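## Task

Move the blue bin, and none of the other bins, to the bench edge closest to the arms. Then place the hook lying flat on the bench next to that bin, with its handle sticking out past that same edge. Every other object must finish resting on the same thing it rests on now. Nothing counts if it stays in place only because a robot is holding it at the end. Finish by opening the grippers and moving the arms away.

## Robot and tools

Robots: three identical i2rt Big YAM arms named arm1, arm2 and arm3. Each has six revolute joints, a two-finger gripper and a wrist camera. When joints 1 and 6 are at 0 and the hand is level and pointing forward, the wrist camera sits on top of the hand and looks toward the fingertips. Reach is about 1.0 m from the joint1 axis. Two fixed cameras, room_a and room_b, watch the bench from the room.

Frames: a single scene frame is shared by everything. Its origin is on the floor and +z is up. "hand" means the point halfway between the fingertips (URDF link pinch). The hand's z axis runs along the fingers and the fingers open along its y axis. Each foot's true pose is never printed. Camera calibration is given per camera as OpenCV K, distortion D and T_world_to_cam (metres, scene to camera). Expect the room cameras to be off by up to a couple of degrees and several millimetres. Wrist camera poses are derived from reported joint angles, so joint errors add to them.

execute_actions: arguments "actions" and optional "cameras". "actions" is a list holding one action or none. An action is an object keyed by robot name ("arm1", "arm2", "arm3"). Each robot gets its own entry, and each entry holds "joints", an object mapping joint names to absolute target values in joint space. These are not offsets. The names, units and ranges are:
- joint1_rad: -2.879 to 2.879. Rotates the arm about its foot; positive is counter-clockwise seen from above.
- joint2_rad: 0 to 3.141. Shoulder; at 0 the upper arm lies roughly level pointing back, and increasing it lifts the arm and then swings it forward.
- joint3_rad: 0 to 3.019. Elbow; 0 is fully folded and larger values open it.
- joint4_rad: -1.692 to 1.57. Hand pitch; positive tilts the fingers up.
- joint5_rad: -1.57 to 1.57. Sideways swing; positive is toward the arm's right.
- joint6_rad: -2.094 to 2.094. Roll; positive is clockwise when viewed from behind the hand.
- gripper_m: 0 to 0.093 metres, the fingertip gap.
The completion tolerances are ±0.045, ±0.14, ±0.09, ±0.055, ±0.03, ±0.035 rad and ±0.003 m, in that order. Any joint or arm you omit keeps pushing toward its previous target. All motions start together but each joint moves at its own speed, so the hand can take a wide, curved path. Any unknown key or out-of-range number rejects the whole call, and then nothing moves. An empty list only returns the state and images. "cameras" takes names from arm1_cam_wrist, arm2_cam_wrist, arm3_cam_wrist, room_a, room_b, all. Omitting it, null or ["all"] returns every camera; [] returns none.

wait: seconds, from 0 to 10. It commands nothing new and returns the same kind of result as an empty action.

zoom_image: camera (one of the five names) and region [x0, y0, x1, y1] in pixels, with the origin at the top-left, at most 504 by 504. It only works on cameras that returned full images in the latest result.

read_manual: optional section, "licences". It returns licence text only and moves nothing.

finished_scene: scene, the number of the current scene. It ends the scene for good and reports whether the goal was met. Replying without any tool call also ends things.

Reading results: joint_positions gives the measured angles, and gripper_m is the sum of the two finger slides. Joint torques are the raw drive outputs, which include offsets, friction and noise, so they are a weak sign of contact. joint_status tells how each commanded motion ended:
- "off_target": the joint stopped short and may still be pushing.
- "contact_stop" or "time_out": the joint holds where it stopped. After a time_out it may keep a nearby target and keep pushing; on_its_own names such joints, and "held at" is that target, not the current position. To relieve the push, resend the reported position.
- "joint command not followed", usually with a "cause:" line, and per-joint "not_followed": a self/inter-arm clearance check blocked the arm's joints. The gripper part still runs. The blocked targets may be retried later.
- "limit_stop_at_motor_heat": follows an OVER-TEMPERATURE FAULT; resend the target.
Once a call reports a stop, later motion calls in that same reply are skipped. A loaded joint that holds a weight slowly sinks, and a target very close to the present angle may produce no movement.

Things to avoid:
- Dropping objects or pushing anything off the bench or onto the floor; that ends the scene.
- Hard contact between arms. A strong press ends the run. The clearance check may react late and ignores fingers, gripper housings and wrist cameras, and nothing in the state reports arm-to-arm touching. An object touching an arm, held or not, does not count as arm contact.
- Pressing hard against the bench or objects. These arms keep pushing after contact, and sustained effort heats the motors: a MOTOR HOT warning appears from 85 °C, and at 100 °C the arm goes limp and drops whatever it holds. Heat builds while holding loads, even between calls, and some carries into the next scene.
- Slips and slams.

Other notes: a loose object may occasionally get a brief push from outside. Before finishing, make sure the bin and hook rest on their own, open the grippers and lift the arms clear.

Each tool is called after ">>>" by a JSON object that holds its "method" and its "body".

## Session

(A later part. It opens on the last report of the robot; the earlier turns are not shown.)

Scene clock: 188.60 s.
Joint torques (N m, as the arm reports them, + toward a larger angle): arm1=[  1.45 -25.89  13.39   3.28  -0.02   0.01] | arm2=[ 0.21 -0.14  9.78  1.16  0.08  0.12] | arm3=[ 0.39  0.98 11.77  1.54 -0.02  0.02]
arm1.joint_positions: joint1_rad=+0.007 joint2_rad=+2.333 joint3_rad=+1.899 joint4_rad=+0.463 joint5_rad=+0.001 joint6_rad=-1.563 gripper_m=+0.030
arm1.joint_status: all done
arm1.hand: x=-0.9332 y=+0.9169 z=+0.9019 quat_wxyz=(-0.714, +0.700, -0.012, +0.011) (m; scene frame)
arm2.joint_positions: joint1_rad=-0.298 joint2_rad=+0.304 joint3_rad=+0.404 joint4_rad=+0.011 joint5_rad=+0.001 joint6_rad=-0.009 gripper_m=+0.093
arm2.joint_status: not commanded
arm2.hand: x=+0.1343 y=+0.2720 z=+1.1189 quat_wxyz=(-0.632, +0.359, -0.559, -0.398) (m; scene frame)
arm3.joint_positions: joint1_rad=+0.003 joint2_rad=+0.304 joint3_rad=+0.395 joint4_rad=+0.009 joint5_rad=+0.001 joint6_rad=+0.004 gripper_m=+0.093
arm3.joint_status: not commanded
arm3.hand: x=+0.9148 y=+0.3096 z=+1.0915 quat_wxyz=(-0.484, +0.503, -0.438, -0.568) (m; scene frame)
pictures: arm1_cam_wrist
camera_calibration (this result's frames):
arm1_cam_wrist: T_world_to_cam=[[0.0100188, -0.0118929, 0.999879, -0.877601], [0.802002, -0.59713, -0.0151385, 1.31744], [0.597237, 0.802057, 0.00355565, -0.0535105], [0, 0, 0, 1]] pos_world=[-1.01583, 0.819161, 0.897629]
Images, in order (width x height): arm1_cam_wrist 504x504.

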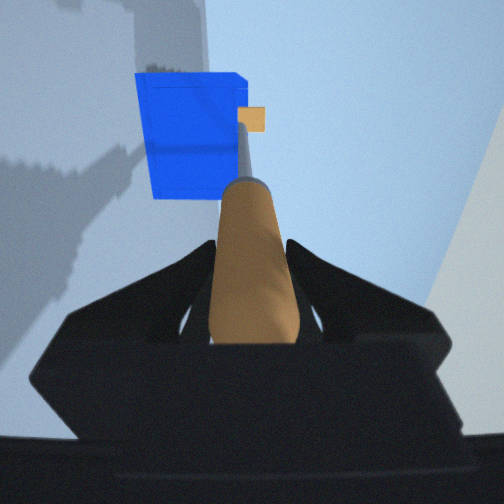

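In. Pull, slightly higher than before.

>>> {"method": "execute_actions", "body": {"actions": [{"arm1":{"joints":{"joint2_rad":2.18,"joint3_rad":1.733,"joint4_rad":0.59}}}], "cameras": []}}

>>> {"method": "execute_actions", "body": {"actions": [{"arm1":{"joints":{"joint2_rad":2.075,"joint3_rad":1.53,"joint4_rad":0.685}}}], "cameras": []}}

>>> {"method": "execute_actions", "body": {"actions": [{"arm1":{"joints":{"joint2_rad":1.975,"joint3_rad":1.337,"joint4_rad":0.77}}}], "cameras": ["arm1_cam_wrist"]}}

>>> {"method": "execute_actions", "body": {"actions": [{"arm1":{"joints":{"joint2_rad":1.88,"joint3_rad":1.167,"joint4_rad":0.84}}}], "cameras": []}}

>>> {"method": "execute_actions", "body": {"actions": [{"arm1":{"joints":{"joint2_rad":1.79,"joint3_rad":1.005,"joint4_rad":0.905}}}], "cameras": []}}

>>> {"method": "execute_actions", "body": {"actions": [{"arm1":{"joints":{"joint2_rad":1.69,"joint3_rad":0.86,"joint4_rad":0.96}}}], "cameras": []}}

>>> {"method": "execute_actions", "body": {"actions": [{"arm1":{"joints":{"joint2_rad":1.59,"joint3_rad":0.715,"joint4_rad":1.0}}}], "cameras": ["arm1_cam_wrist","room_b"]}}

Scene clock: 195.27 s.
Joint torques (N m, as the arm reports them, + toward a larger angle): arm1=[  1.26 -25.56  10.33   3.95  -0.02   0.01] | arm2=[ 0.38 -0.15  9.85  1.14  0.09  0.13] | arm3=[ 0.21  0.99 11.85  1.72 -0.05  0.07]
arm1.joint_positions: joint1_rad=+0.007 joint2_rad=+2.237 joint3_rad=+1.716 joint4_rad=+0.550 joint5_rad=+0.001 joint6_rad=-1.563 gripper_m=+0.030
arm1.joint_status: all done
arm1.hand: x=-0.9345 y=+0.8784 z=+0.9018 quat_wxyz=(-0.715, +0.699, -0.012, +0.011) (m; scene frame)
arm2.joint_positions: joint1_rad=-0.298 joint2_rad=+0.304 joint3_rad=+0.404 joint4_rad=+0.011 joint5_rad=+0.001 joint6_rad=-0.009 gripper_m=+0.093
arm2.joint_status: not commanded
arm2.hand: x=+0.1343 y=+0.2720 z=+1.1189 quat_wxyz=(-0.632, +0.359, -0.559, -0.398) (m; scene frame)
arm3.joint_positions: joint1_rad=+0.003 joint2_rad=+0.304 joint3_rad=+0.395 joint4_rad=+0.009 joint5_rad=+0.001 joint6_rad=+0.004 gripper_m=+0.093
arm3.joint_status: not commanded
arm3.hand: x=+0.9148 y=+0.3096 z=+1.0915 quat_wxyz=(-0.484, +0.503, -0.438, -0.568) (m; scene frame)
pictures: none
No camera images: the call's "cameras" was empty. Leave "cameras" out to get every camera's image.

Scene clock: 196.13 s.
Joint torques (N m, as the arm reports them, + toward a larger angle): arm1=[  1.24 -23.64   9.78   3.96  -0.02   0.01] | arm2=[ 0.22 -0.22  9.79  1.12  0.08  0.12] | arm3=[-0.37  0.71 11.93  1.68 -0.02  0.04]
arm1.joint_positions: joint1_rad=+0.007 joint2_rad=+2.130 joint3_rad=+1.513 joint4_rad=+0.645 joint5_rad=+0.001 joint6_rad=-1.563 gripper_m=+0.030
arm1.joint_status: all done
arm1.hand: x=-0.9360 y=+0.8299 z=+0.9006 quat_wxyz=(-0.714, +0.700, -0.012, +0.011) (m; scene frame)
arm2.joint_positions: joint1_rad=-0.298 joint2_rad=+0.304 joint3_rad=+0.404 joint4_rad=+0.011 joint5_rad=+0.001 joint6_rad=-0.009 gripper_m=+0.093
arm2.joint_status: not commanded
arm2.hand: x=+0.1343 y=+0.2720 z=+1.1189 quat_wxyz=(-0.632, +0.359, -0.559, -0.398) (m; scene frame)
arm3.joint_positions: joint1_rad=+0.003 joint2_rad=+0.304 joint3_rad=+0.395 joint4_rad=+0.009 joint5_rad=+0.001 joint6_rad=+0.004 gripper_m=+0.093
arm3.joint_status: not commanded
arm3.hand: x=+0.9148 y=+0.3096 z=+1.0915 quat_wxyz=(-0.484, +0.503, -0.438, -0.568) (m; scene frame)
pictures: none
No camera images: the call's "cameras" was empty. Leave "cameras" out to get every camera's image.

Scene clock: 196.97 s.
Joint torques (N m, as the arm reports them, + toward a larger angle): arm1=[  1.28 -21.49   9.28   4.02  -0.02   0.01] | arm2=[ 0.4  -0.12  9.85  1.23  0.09  0.12] | arm3=[ 0.07  1.11 11.85  1.61 -0.01  0.03]
arm1.joint_positions: joint1_rad=+0.007 joint2_rad=+2.025 joint3_rad=+1.321 joint4_rad=+0.729 joint5_rad=+0.001 joint6_rad=-1.563 gripper_m=+0.030
arm1.joint_status: all done
arm1.hand: x=-0.9376 y=+0.7781 z=+0.8992 quat_wxyz=(-0.713, +0.701, -0.012, +0.011) (m; scene frame)
arm2.joint_positions: joint1_rad=-0.298 joint2_rad=+0.304 joint3_rad=+0.404 joint4_rad=+0.011 joint5_rad=+0.001 joint6_rad=-0.009 gripper_m=+0.093
arm2.joint_status: not commanded
arm2.hand: x=+0.1343 y=+0.2720 z=+1.1189 quat_wxyz=(-0.632, +0.359, -0.559, -0.398) (m; scene frame)
arm3.joint_positions: joint1_rad=+0.003 joint2_rad=+0.304 joint3_rad=+0.395 joint4_rad=+0.009 joint5_rad=+0.001 joint6_rad=+0.004 gripper_m=+0.093
arm3.joint_status: not commanded
arm3.hand: x=+0.9148 y=+0.3096 z=+1.0915 quat_wxyz=(-0.484, +0.503, -0.438, -0.568) (m; scene frame)
pictures: arm1_cam_wrist
camera_calibration (this result's frames):
arm1_cam_wrist: T_world_to_cam=[[0.0101273, -0.00846202, 0.999913, -0.879052], [0.801988, -0.597195, -0.0131766, 1.23631], [0.597255, 0.802051, 0.000738446, 0.0629849], [0, 0, 0, 1]] pos_world=[-1.02022, 0.680362, 0.89522]
Images, in order (width x height): arm1_cam_wrist 504x504.

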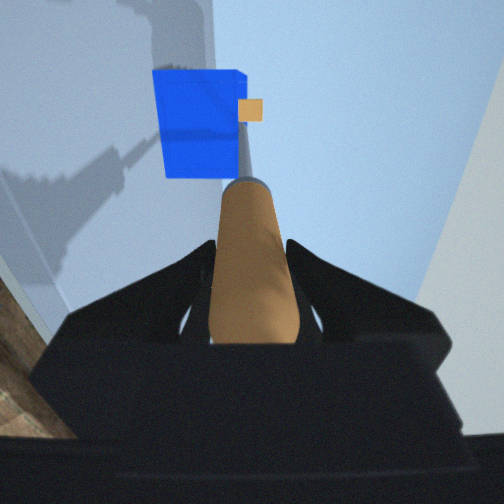

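Scene clock: 197.77 s.
Joint torques (N m, as the arm reports them, + toward a larger angle): arm1=[  1.28 -19.49   8.96   4.08  -0.02   0.01] | arm2=[ 0.57 -0.46  9.82  1.14  0.09  0.1 ] | arm3=[ 0.14  0.99 11.78  1.54 -0.04  0.05]
arm1.joint_positions: joint1_rad=+0.007 joint2_rad=+1.927 joint3_rad=+1.149 joint4_rad=+0.797 joint5_rad=+0.001 joint6_rad=-1.563 gripper_m=+0.030
arm1.joint_status: all done
arm1.hand: x=-0.9392 y=+0.7277 z=+0.8985 quat_wxyz=(-0.711, +0.703, -0.012, +0.011) (m; scene frame)
arm2.joint_positions: joint1_rad=-0.298 joint2_rad=+0.304 joint3_rad=+0.404 joint4_rad=+0.011 joint5_rad=+0.001 joint6_rad=-0.009 gripper_m=+0.093
arm2.joint_status: not commanded
arm2.hand: x=+0.1343 y=+0.2720 z=+1.1189 quat_wxyz=(-0.632, +0.359, -0.559, -0.398) (m; scene frame)
arm3.joint_positions: joint1_rad=+0.003 joint2_rad=+0.304 joint3_rad=+0.395 joint4_rad=+0.009 joint5_rad=+0.001 joint6_rad=+0.004 gripper_m=+0.093
arm3.joint_status: not commanded
arm3.hand: x=+0.9148 y=+0.3096 z=+1.0915 quat_wxyz=(-0.484, +0.503, -0.438, -0.568) (m; scene frame)
pictures: none
No camera images: the call's "cameras" was empty. Leave "cameras" out to get every camera's image.

Scene clock: 198.57 s.
Joint torques (N m, as the arm reports them, + toward a larger angle): arm1=[  1.33 -17.44   8.58   4.1   -0.02   0.01] | arm2=[ 0.52 -0.02  9.79  1.17  0.09  0.12] | arm3=[-0.01  0.55 11.84  1.65 -0.01  0.05]
arm1.joint_positions: joint1_rad=+0.007 joint2_rad=+1.833 joint3_rad=+0.987 joint4_rad=+0.863 joint5_rad=+0.001 joint6_rad=-1.563 gripper_m=+0.030
arm1.joint_status: all done
arm1.hand: x=-0.9408 y=+0.6767 z=+0.8971 quat_wxyz=(-0.710, +0.704, -0.012, +0.011) (m; scene frame)
arm2.joint_positions: joint1_rad=-0.298 joint2_rad=+0.304 joint3_rad=+0.404 joint4_rad=+0.011 joint5_rad=+0.001 joint6_rad=-0.009 gripper_m=+0.093
arm2.joint_status: not commanded
arm2.hand: x=+0.1343 y=+0.2720 z=+1.1189 quat_wxyz=(-0.632, +0.359, -0.559, -0.398) (m; scene frame)
arm3.joint_positions: joint1_rad=+0.003 joint2_rad=+0.304 joint3_rad=+0.395 joint4_rad=+0.009 joint5_rad=+0.001 joint6_rad=+0.004 gripper_m=+0.093
arm3.joint_status: not commanded
arm3.hand: x=+0.9148 y=+0.3096 z=+1.0915 quat_wxyz=(-0.484, +0.503, -0.438, -0.568) (m; scene frame)
pictures: none
No camera images: the call's "cameras" was empty. Leave "cameras" out to get every camera's image.

Scene clock: 199.37 s.
Joint torques (N m, as the arm reports them, + toward a larger angle): arm1=[  1.29 -15.7    8.69   4.46  -0.02   0.01] | arm2=[ 0.62 -0.1   9.82  1.17  0.08  0.13] | arm3=[ 0.14  0.66 11.89  1.53 -0.05  0.04]
arm1.joint_positions: joint1_rad=+0.007 joint2_rad=+1.733 joint3_rad=+0.835 joint4_rad=+0.910 joint5_rad=+0.001 joint6_rad=-1.563 gripper_m=+0.030
arm1.joint_status: all done
arm1.hand: x=-0.9424 y=+0.6263 z=+0.8980 quat_wxyz=(-0.709, +0.705, -0.012, +0.011) (m; scene frame)
arm2.joint_positions: joint1_rad=-0.298 joint2_rad=+0.304 joint3_rad=+0.404 joint4_rad=+0.011 joint5_rad=+0.001 joint6_rad=-0.009 gripper_m=+0.093
arm2.joint_status: not commanded
arm2.hand: x=+0.1343 y=+0.2720 z=+1.1189 quat_wxyz=(-0.632, +0.359, -0.559, -0.398) (m; scene frame)
arm3.joint_positions: joint1_rad=+0.003 joint2_rad=+0.304 joint3_rad=+0.395 joint4_rad=+0.009 joint5_rad=+0.001 joint6_rad=+0.004 gripper_m=+0.093
arm3.joint_status: not commanded
arm3.hand: x=+0.9148 y=+0.3096 z=+1.0915 quat_wxyz=(-0.484, +0.503, -0.438, -0.568) (m; scene frame)
pictures: none
No camera images: the call's "cameras" was empty. Leave "cameras" out to get every camera's image.

Scene clock: 200.17 s.
Joint torques (N m, as the arm reports them, + toward a larger angle): arm1=[  1.28 -13.54   8.52   4.55  -0.02   0.01] | arm2=[ 0.46 -0.23  9.85  1.13  0.08  0.13] | arm3=[ 0.17  0.93 11.86  1.69 -0.01  0.07]
arm1.joint_positions: joint1_rad=+0.007 joint2_rad=+1.631 joint3_rad=+0.689 joint4_rad=+0.948 joint5_rad=+0.001 joint6_rad=-1.563 gripper_m=+0.030
arm1.joint_status: all done
arm1.hand: x=-0.9440 y=+0.5751 z=+0.8978 quat_wxyz=(-0.706, +0.708, -0.012, +0.011) (m; scene frame)
arm2.joint_positions: joint1_rad=-0.298 joint2_rad=+0.304 joint3_rad=+0.404 joint4_rad=+0.011 joint5_rad=+0.001 joint6_rad=-0.009 gripper_m=+0.093
arm2.joint_status: not commanded
arm2.hand: x=+0.1343 y=+0.2720 z=+1.1189 quat_wxyz=(-0.632, +0.359, -0.559, -0.398) (m; scene frame)
arm3.joint_positions: joint1_rad=+0.003 joint2_rad=+0.304 joint3_rad=+0.395 joint4_rad=+0.009 joint5_rad=+0.001 joint6_rad=+0.004 gripper_m=+0.093
arm3.joint_status: not commanded
arm3.hand: x=+0.9148 y=+0.3096 z=+1.0915 quat_wxyz=(-0.484, +0.503, -0.438, -0.568) (m; scene frame)
pictures: arm1_cam_wrist, room_b
camera_calibration (this result's frames):
arm1_cam_wrist: T_world_to_cam=[[0.0107317, 0.0105992, 0.999886, -0.889662], [0.801911, -0.597439, -0.00227373, 1.1105], [0.597347, 0.801844, -0.0149112, 0.243891], [0, 0, 0, 1]] pos_world=[-1.02666, 0.477321, 0.895723]
Images, in order (width x height): arm1_cam_wrist 504x504, room_b 504x504.

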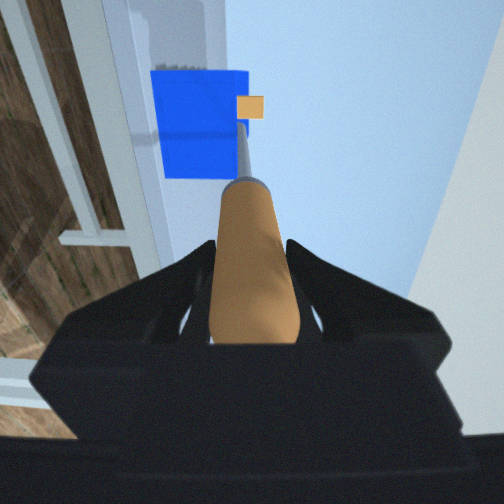

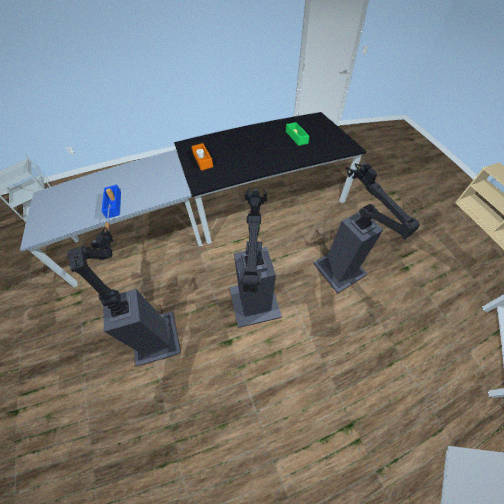

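>>> {"method": "execute_actions", "body": {"actions": [{"arm1":{"joints":{"joint2_rad":1.55,"joint3_rad":0.66}}}], "cameras": []}}

>>> {"method": "execute_actions", "body": {"actions": [{"arm1":{"joints":{"joint3_rad":0.74,"joint4_rad":1.35}}}], "cameras": ["arm1_cam_wrist"]}}

>>> {"method": "execute_actions", "body": {"actions": [{"arm1":{"joints":{"joint1_rad":-0.2}}}], "cameras": []}}

>>> {"method": "execute_actions", "body": {"actions": [{"arm1":{"joints":{"joint2_rad":2.14,"joint3_rad":1.33,"joint4_rad":1.15}}}], "cameras": ["arm1_cam_wrist"]}}

>>> {"method": "execute_actions", "body": {"actions": [{"arm1":{"joints":{"joint4_rad":1.07,"joint6_rad":-0.8}}}], "cameras": []}}

>>> {"method": "execute_actions", "body": {"actions": [{"arm1":{"joints":{"joint4_rad":0.91,"joint6_rad":0}}}], "cameras": ["arm1_cam_wrist"]}}

Scene clock: 207.37 s.
Joint torques (N m, as the arm reports them, + toward a larger angle): arm1=[  1.3  -13.25   7.98   4.3   -0.02   0.01] | arm2=[ 0.33 -0.03  9.8   1.15  0.09  0.12] | arm3=[ 0.27  0.69 11.84  1.64 -0.02  0.02]
arm1.joint_positions: joint1_rad=+0.007 joint2_rad=+1.593 joint3_rad=+0.640 joint4_rad=+0.953 joint5_rad=+0.001 joint6_rad=-1.563 gripper_m=+0.030
arm1.joint_status: all done
arm1.hand: x=-0.9446 y=+0.5575 z=+0.8976 quat_wxyz=(-0.705, +0.709, -0.012, +0.011) (m; scene frame)
arm2.joint_positions: joint1_rad=-0.298 joint2_rad=+0.304 joint3_rad=+0.404 joint4_rad=+0.011 joint5_rad=+0.001 joint6_rad=-0.009 gripper_m=+0.093
arm2.joint_status: not commanded
arm2.hand: x=+0.1343 y=+0.2720 z=+1.1189 quat_wxyz=(-0.632, +0.359, -0.559, -0.398) (m; scene frame)
arm3.joint_positions: joint1_rad=+0.003 joint2_rad=+0.304 joint3_rad=+0.395 joint4_rad=+0.009 joint5_rad=+0.001 joint6_rad=+0.004 gripper_m=+0.093
arm3.joint_status: not commanded
arm3.hand: x=+0.9148 y=+0.3096 z=+1.0915 quat_wxyz=(-0.484, +0.503, -0.438, -0.568) (m; scene frame)
pictures: none
No camera images: the call's "cameras" was empty. Leave "cameras" out to get every camera's image.

Scene clock: 208.37 s.
Joint torques (N m, as the arm reports them, + toward a larger angle): arm1=[  1.28 -12.65  11.52   4.32   0.01   0.  ] | arm2=[ 0.42 -0.14  9.81  1.19  0.09  0.11] | arm3=[-0.24  1.06 11.9   1.67 -0.03  0.08]
arm1.joint_positions: joint1_rad=+0.007 joint2_rad=+1.593 joint3_rad=+0.676 joint4_rad=+1.297 joint5_rad=+0.001 joint6_rad=-1.563 gripper_m=+0.030
arm1.joint_status: all done
arm1.hand: x=-0.9454 y=+0.5518 z=+0.9971 quat_wxyz=(-0.826, +0.563, -0.009, +0.012) (m; scene frame)
arm2.joint_positions: joint1_rad=-0.298 joint2_rad=+0.304 joint3_rad=+0.404 joint4_rad=+0.011 joint5_rad=+0.001 joint6_rad=-0.009 gripper_m=+0.093
arm2.joint_status: not commanded
arm2.hand: x=+0.1343 y=+0.2720 z=+1.1189 quat_wxyz=(-0.632, +0.359, -0.559, -0.398) (m; scene frame)
arm3.joint_positions: joint1_rad=+0.003 joint2_rad=+0.304 joint3_rad=+0.395 joint4_rad=+0.009 joint5_rad=+0.001 joint6_rad=+0.004 gripper_m=+0.093
arm3.joint_status: not commanded
arm3.hand: x=+0.9148 y=+0.3096 z=+1.0915 quat_wxyz=(-0.484, +0.503, -0.438, -0.568) (m; scene frame)
pictures: arm1_cam_wrist
camera_calibration (this result's frames):
arm1_cam_wrist: T_world_to_cam=[[-0.000493508, -0.356536, 0.934281, -0.73138], [0.804571, -0.55497, -0.21136, 1.28544], [0.593856, 0.751592, 0.287133, -0.0118511], [0, 0, 0, 1]] pos_world=[-1.02755, 0.461525, 0.958409]
Images, in order (width x height): arm1_cam_wrist 504x504.

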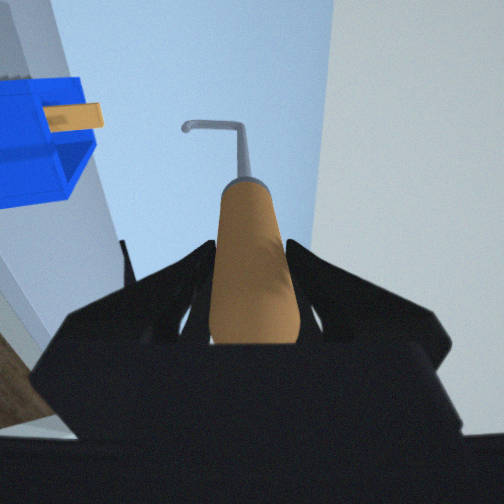

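Scene clock: 209.57 s.
Joint torques (N m, as the arm reports them, + toward a larger angle): arm1=[  0.89 -13.25  11.52   4.32   0.09   0.  ] | arm2=[ 0.24 -0.08  9.82  1.12  0.09  0.12] | arm3=[ 0.2   0.59 11.77  1.61 -0.02  0.04]
arm1.joint_positions: joint1_rad=-0.200 joint2_rad=+1.593 joint3_rad=+0.676 joint4_rad=+1.297 joint5_rad=-0.001 joint6_rad=-1.563 gripper_m=+0.030
arm1.joint_status: all done
arm1.hand: x=-0.8308 y=+0.5360 z=+0.9979 quat_wxyz=(-0.821, +0.559, -0.066, +0.098) (m; scene frame)
arm2.joint_positions: joint1_rad=-0.298 joint2_rad=+0.304 joint3_rad=+0.404 joint4_rad=+0.011 joint5_rad=+0.001 joint6_rad=-0.009 gripper_m=+0.093
arm2.joint_status: not commanded
arm2.hand: x=+0.1343 y=+0.2720 z=+1.1189 quat_wxyz=(-0.632, +0.359, -0.559, -0.398) (m; scene frame)
arm3.joint_positions: joint1_rad=+0.003 joint2_rad=+0.304 joint3_rad=+0.395 joint4_rad=+0.009 joint5_rad=+0.001 joint6_rad=+0.004 gripper_m=+0.093
arm3.joint_status: not commanded
arm3.hand: x=+0.9148 y=+0.3096 z=+1.0915 quat_wxyz=(-0.484, +0.503, -0.438, -0.568) (m; scene frame)
pictures: none
No camera images: the call's "cameras" was empty. Leave "cameras" out to get every camera's image.

Scene clock: 211.00 s.
Joint torques (N m, as the arm reports them, + toward a larger angle): arm1=[  0.86 -21.94  11.88   3.31   0.05   0.03] | arm2=[ 0.39 -0.05  9.83  1.13  0.09  0.12] | arm3=[ 0.1   0.33 11.71  1.51  0.    0.03]
arm1.joint_positions: joint1_rad=-0.200 joint2_rad=+2.188 joint3_rad=+1.262 joint4_rad=+1.123 joint5_rad=-0.001 joint6_rad=-1.565 gripper_m=+0.030
arm1.joint_status: all done
arm1.hand: x=-0.7805 y=+0.7372 z=+0.8437 quat_wxyz=(-0.766, +0.632, -0.075, +0.092) (m; scene frame)
arm2.joint_positions: joint1_rad=-0.298 joint2_rad=+0.304 joint3_rad=+0.404 joint4_rad=+0.011 joint5_rad=+0.001 joint6_rad=-0.009 gripper_m=+0.093
arm2.joint_status: not commanded
arm2.hand: x=+0.1343 y=+0.2720 z=+1.1189 quat_wxyz=(-0.632, +0.359, -0.559, -0.398) (m; scene frame)
arm3.joint_positions: joint1_rad=+0.003 joint2_rad=+0.304 joint3_rad=+0.395 joint4_rad=+0.009 joint5_rad=+0.001 joint6_rad=+0.004 gripper_m=+0.093
arm3.joint_status: not commanded
arm3.hand: x=+0.9148 y=+0.3096 z=+1.0915 quat_wxyz=(-0.484, +0.503, -0.438, -0.568) (m; scene frame)
pictures: arm1_cam_wrist
camera_calibration (this result's frames):
arm1_cam_wrist: T_world_to_cam=[[-0.0358893, -0.177516, 0.983463, -0.722941], [0.666345, -0.737659, -0.108831, 1.1635], [0.74478, 0.65142, 0.144761, 0.106649], [0, 0, 0, 1]] pos_world=[-0.88067, 0.660461, 0.822173]
Images, in order (width x height): arm1_cam_wrist 504x504.

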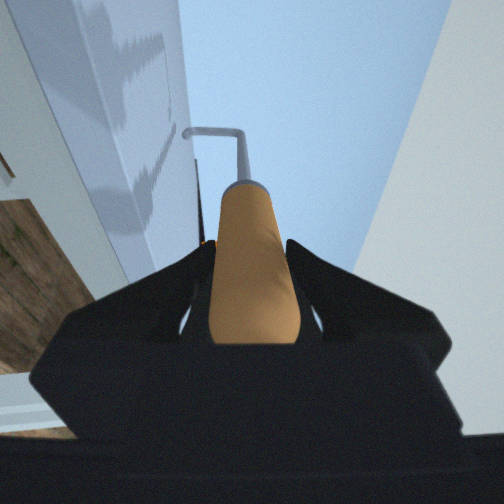

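Scene clock: 212.70 s.
Joint torques (N m, as the arm reports them, + toward a larger angle): arm1=[  0.92 -21.42  10.92   2.45  -0.13   0.12] | arm2=[ 0.35 -0.13  9.81  1.15  0.08  0.11] | arm3=[-0.28  0.76 11.77  1.67 -0.03  0.01]
arm1.joint_positions: joint1_rad=-0.201 joint2_rad=+2.186 joint3_rad=+1.275 joint4_rad=+1.060 joint5_rad=+0.005 joint6_rad=-0.806 gripper_m=+0.030
arm1.joint_status: all done
arm1.hand: x=-0.7778 y=+0.7429 z=+0.8363 quat_wxyz=(-0.731, +0.574, -0.314, -0.192) (m; scene frame)
arm2.joint_positions: joint1_rad=-0.298 joint2_rad=+0.304 joint3_rad=+0.404 joint4_rad=+0.011 joint5_rad=+0.001 joint6_rad=-0.009 gripper_m=+0.093
arm2.joint_status: not commanded
arm2.hand: x=+0.1343 y=+0.2720 z=+1.1189 quat_wxyz=(-0.632, +0.359, -0.559, -0.398) (m; scene frame)
arm3.joint_positions: joint1_rad=+0.003 joint2_rad=+0.304 joint3_rad=+0.395 joint4_rad=+0.009 joint5_rad=+0.001 joint6_rad=+0.004 gripper_m=+0.093
arm3.joint_status: not commanded
arm3.hand: x=+0.9148 y=+0.3096 z=+1.0915 quat_wxyz=(-0.484, +0.503, -0.438, -0.568) (m; scene frame)
pictures: none
No camera images: the call's "cameras" was empty. Leave "cameras" out to get every camera's image.

Scene clock: 214.40 s.
Joint torques (N m, as the arm reports them, + toward a larger angle): arm1=[  1.06 -19.54   9.88   2.55  -0.22   0.15] | arm2=[ 0.42 -0.09  9.77  1.17  0.09  0.13] | arm3=[-0.19  0.78 11.71  1.66  0.    0.04]
arm1.joint_positions: joint1_rad=-0.202 joint2_rad=+2.159 joint3_rad=+1.293 joint4_rad=+0.899 joint5_rad=+0.006 joint6_rad=-0.012 gripper_m=+0.030
arm1.joint_status: all done
arm1.hand: x=-0.7742 y=+0.7507 z=+0.8258 quat_wxyz=(-0.570, +0.434, -0.546, -0.435) (m; scene frame)
arm2.joint_positions: joint1_rad=-0.298 joint2_rad=+0.304 joint3_rad=+0.404 joint4_rad=+0.011 joint5_rad=+0.001 joint6_rad=-0.009 gripper_m=+0.093
arm2.joint_status: not commanded
arm2.hand: x=+0.1343 y=+0.2720 z=+1.1189 quat_wxyz=(-0.632, +0.359, -0.559, -0.398) (m; scene frame)
arm3.joint_positions: joint1_rad=+0.003 joint2_rad=+0.304 joint3_rad=+0.395 joint4_rad=+0.009 joint5_rad=+0.001 joint6_rad=+0.004 gripper_m=+0.093
arm3.joint_status: not commanded
arm3.hand: x=+0.9148 y=+0.3096 z=+1.0915 quat_wxyz=(-0.484, +0.503, -0.438, -0.568) (m; scene frame)
pictures: arm1_cam_wrist
camera_calibration (this result's frames):
arm1_cam_wrist: T_world_to_cam=[[0.971593, -0.23643, 0.0103729, 0.925096], [-0.121115, -0.534415, -0.8365, 1.00606], [0.203317, 0.811481, -0.547869, 0.128392], [0, 0, 0, 1]] pos_world=[-0.803072, 0.652188, 0.902319]
Images, in order (width x height): arm1_cam_wrist 504x504.

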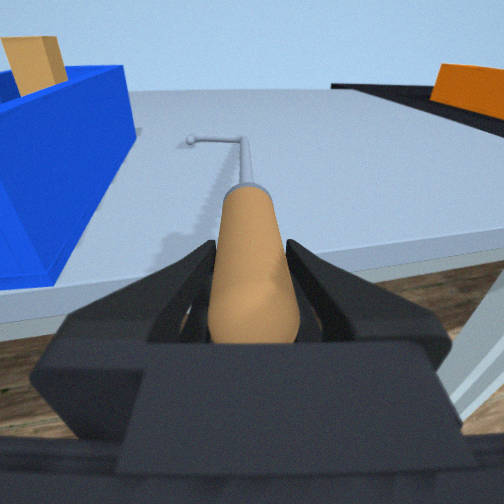

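>>> {"method": "execute_actions", "body": {"actions": [{"arm1":{"joints":{"joint2_rad":2.2,"joint3_rad":1.31,"joint4_rad":0.93}}}], "cameras": ["arm1_cam_wrist"]}}

>>> {"method": "execute_actions", "body": {"actions": [{"arm1":{"joints":{"gripper_m":0.07}}}], "cameras": ["arm1_cam_wrist"]}}

>>> {"method": "execute_actions", "body": {"actions": [{"arm1":{"joints":{"joint2_rad":1.9,"joint3_rad":0.9}}}], "cameras": []}}

>>> {"method": "execute_actions", "body": {"actions": [{"arm1":{"joints":{"joint2_rad":0.6,"joint3_rad":0.8,"joint4_rad":-0.6}}}], "cameras": ["arm1_cam_wrist","room_a"]}}

Scene clock: 219.90 s.
Joint torques (N m, as the arm reports them, + toward a larger angle): arm1=[  1.06 -17.79   8.1    2.77  -0.19   0.09] | arm2=[ 0.41 -0.14  9.84  1.12  0.08  0.12] | arm3=[ 0.39  1.11 11.83  1.5  -0.03  0.05]
arm1.joint_positions: joint1_rad=-0.202 joint2_rad=+2.189 joint3_rad=+1.293 joint4_rad=+0.915 joint5_rad=+0.005 joint6_rad=-0.009 gripper_m=+0.030
arm1.joint_status: all done
arm1.hand: x=-0.7744 y=+0.7501 z=+0.8068 quat_wxyz=(-0.565, +0.436, -0.550, -0.433) (m; scene frame)
arm2.joint_positions: joint1_rad=-0.298 joint2_rad=+0.304 joint3_rad=+0.404 joint4_rad=+0.011 joint5_rad=+0.001 joint6_rad=-0.009 gripper_m=+0.093
arm2.joint_status: not commanded
arm2.hand: x=+0.1343 y=+0.2720 z=+1.1189 quat_wxyz=(-0.632, +0.359, -0.559, -0.398) (m; scene frame)
arm3.joint_positions: joint1_rad=+0.003 joint2_rad=+0.304 joint3_rad=+0.395 joint4_rad=+0.009 joint5_rad=+0.001 joint6_rad=+0.004 gripper_m=+0.093
arm3.joint_status: not commanded
arm3.hand: x=+0.9148 y=+0.3096 z=+1.0915 quat_wxyz=(-0.484, +0.503, -0.438, -0.568) (m; scene frame)
pictures: arm1_cam_wrist
camera_calibration (this result's frames):
arm1_cam_wrist: T_world_to_cam=[[0.971904, -0.235251, 0.00767728, 0.926878], [-0.125551, -0.545734, -0.828499, 0.988369], [0.199095, 0.804258, -0.559938, 0.130394], [0, 0, 0, 1]] pos_world=[-0.802707, 0.652565, 0.884759]
Images, in order (width x height): arm1_cam_wrist 504x504.

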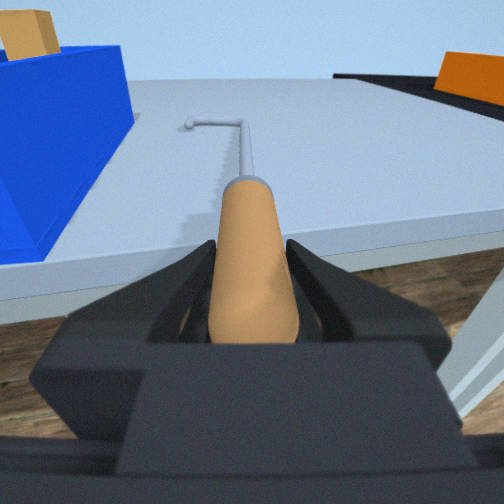

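Scene clock: 220.57 s.
Joint torques (N m, as the arm reports them, + toward a larger angle): arm1=[  1.06 -17.32   8.17   2.79  -0.1    0.08] | arm2=[ 0.46 -0.24  9.83  1.15  0.08  0.12] | arm3=[-0.39  1.   11.79  1.63 -0.03  0.04]
arm1.joint_positions: joint1_rad=-0.202 joint2_rad=+2.189 joint3_rad=+1.293 joint4_rad=+0.915 joint5_rad=+0.003 joint6_rad=-0.008 gripper_m=+0.070
arm1.joint_status: all done
arm1.hand: x=-0.7747 y=+0.7502 z=+0.8068 quat_wxyz=(-0.564, +0.437, -0.550, -0.434) (m; scene frame)
arm2.joint_positions: joint1_rad=-0.298 joint2_rad=+0.304 joint3_rad=+0.404 joint4_rad=+0.011 joint5_rad=+0.001 joint6_rad=-0.009 gripper_m=+0.093
arm2.joint_status: not commanded
arm2.hand: x=+0.1343 y=+0.2720 z=+1.1189 quat_wxyz=(-0.632, +0.359, -0.559, -0.398) (m; scene frame)
arm3.joint_positions: joint1_rad=+0.003 joint2_rad=+0.304 joint3_rad=+0.395 joint4_rad=+0.009 joint5_rad=+0.001 joint6_rad=+0.004 gripper_m=+0.093
arm3.joint_status: not commanded
arm3.hand: x=+0.9148 y=+0.3096 z=+1.0915 quat_wxyz=(-0.484, +0.503, -0.438, -0.568) (m; scene frame)
pictures: arm1_cam_wrist
camera_calibration (this result's frames):
arm1_cam_wrist: T_world_to_cam=[[0.972363, -0.233384, 0.00655814, 0.927064], [-0.125404, -0.545762, -0.828503, 0.988508], [0.196938, 0.804783, -0.559946, 0.128333], [0, 0, 0, 1]] pos_world=[-0.802753, 0.652571, 0.884762]
Images, in order (width x height): arm1_cam_wrist 504x504.

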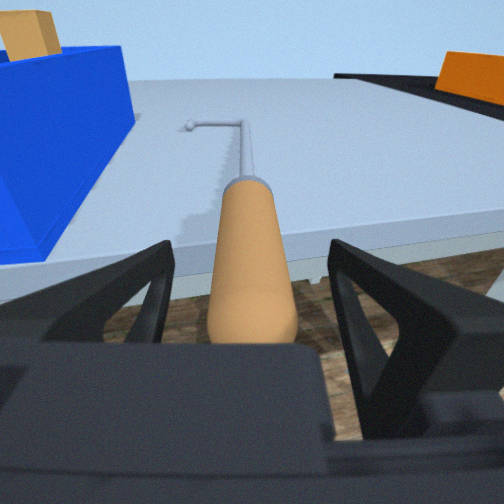

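Scene clock: 221.70 s.
Joint torques (N m, as the arm reports them, + toward a larger angle): arm1=[  1.09 -13.16   6.47   2.62  -0.1    0.07] | arm2=[ 0.3  -0.18  9.8   1.2   0.08  0.13] | arm3=[ 0.45  1.12 11.81  1.58 -0.02  0.04]
arm1.joint_positions: joint1_rad=-0.202 joint2_rad=+1.891 joint3_rad=+0.895 joint4_rad=+0.918 joint5_rad=+0.003 joint6_rad=-0.007 gripper_m=+0.070
arm1.joint_status: all done
arm1.hand: x=-0.8043 y=+0.6309 z=+0.8302 quat_wxyz=(-0.537, +0.457, -0.577, -0.412) (m; scene frame)
arm2.joint_positions: joint1_rad=-0.298 joint2_rad=+0.304 joint3_rad=+0.404 joint4_rad=+0.011 joint5_rad=+0.001 joint6_rad=-0.009 gripper_m=+0.093
arm2.joint_status: not commanded
arm2.hand: x=+0.1343 y=+0.2720 z=+1.1189 quat_wxyz=(-0.632, +0.359, -0.559, -0.398) (m; scene frame)
arm3.joint_positions: joint1_rad=+0.003 joint2_rad=+0.304 joint3_rad=+0.395 joint4_rad=+0.009 joint5_rad=+0.001 joint6_rad=+0.004 gripper_m=+0.093
arm3.joint_status: not commanded
arm3.hand: x=+0.9148 y=+0.3096 z=+1.0915 quat_wxyz=(-0.484, +0.503, -0.438, -0.568) (m; scene frame)
pictures: none
No camera images: the call's "cameras" was empty. Leave "cameras" out to get every camera's image.

Scene clock: 223.57 s.
Joint torques (N m, as the arm reports them, + toward a larger angle): arm1=[ 1.18 -0.35 11.61  1.56 -0.1   0.07] | arm2=[ 0.25 -0.08  9.75  1.18  0.09  0.11] | arm3=[ 0.35  0.31 11.85  1.6  -0.02  0.03]
arm1.joint_positions: joint1_rad=-0.202 joint2_rad=+0.598 joint3_rad=+0.781 joint4_rad=-0.591 joint5_rad=+0.003 joint6_rad=-0.007 gripper_m=+0.070
arm1.joint_status: all done
arm1.hand: x=-0.8799 y=+0.3317 z=+1.0753 quat_wxyz=(-0.435, +0.520, -0.656, -0.332) (m; scene frame)
arm2.joint_positions: joint1_rad=-0.298 joint2_rad=+0.304 joint3_rad=+0.404 joint4_rad=+0.011 joint5_rad=+0.001 joint6_rad=-0.009 gripper_m=+0.093
arm2.joint_status: not commanded
arm2.hand: x=+0.1343 y=+0.2720 z=+1.1189 quat_wxyz=(-0.632, +0.359, -0.559, -0.398) (m; scene frame)
arm3.joint_positions: joint1_rad=+0.003 joint2_rad=+0.304 joint3_rad=+0.395 joint4_rad=+0.009 joint5_rad=+0.001 joint6_rad=+0.004 gripper_m=+0.093
arm3.joint_status: not commanded
arm3.hand: x=+0.9148 y=+0.3096 z=+1.0915 quat_wxyz=(-0.484, +0.503, -0.438, -0.568) (m; scene frame)
pictures: arm1_cam_wrist, room_a
camera_calibration (this result's frames):
arm1_cam_wrist: T_world_to_cam=[[0.972113, -0.234481, 0.00384748, 0.932971], [-0.197948, -0.829234, -0.522674, 0.670741], [0.125747, 0.507337, -0.852524, 0.986827], [0, 0, 0, 1]] pos_world=[-0.898272, 0.274311, 1.18828]
Images, in order (width x height): arm1_cam_wrist 504x504, room_a 504x504.

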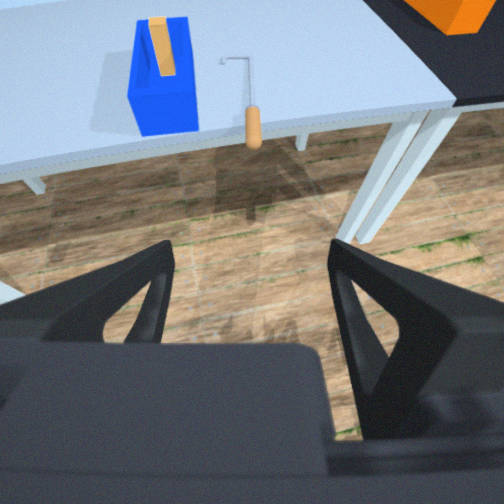

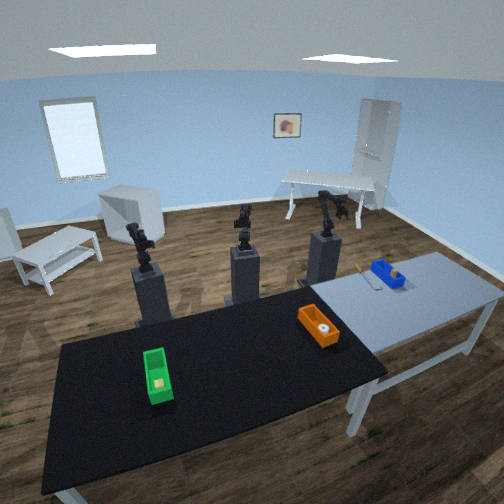

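>>> {"method": "finished_scene", "body": {"scene": 2}}

The scene is finished: the task was done.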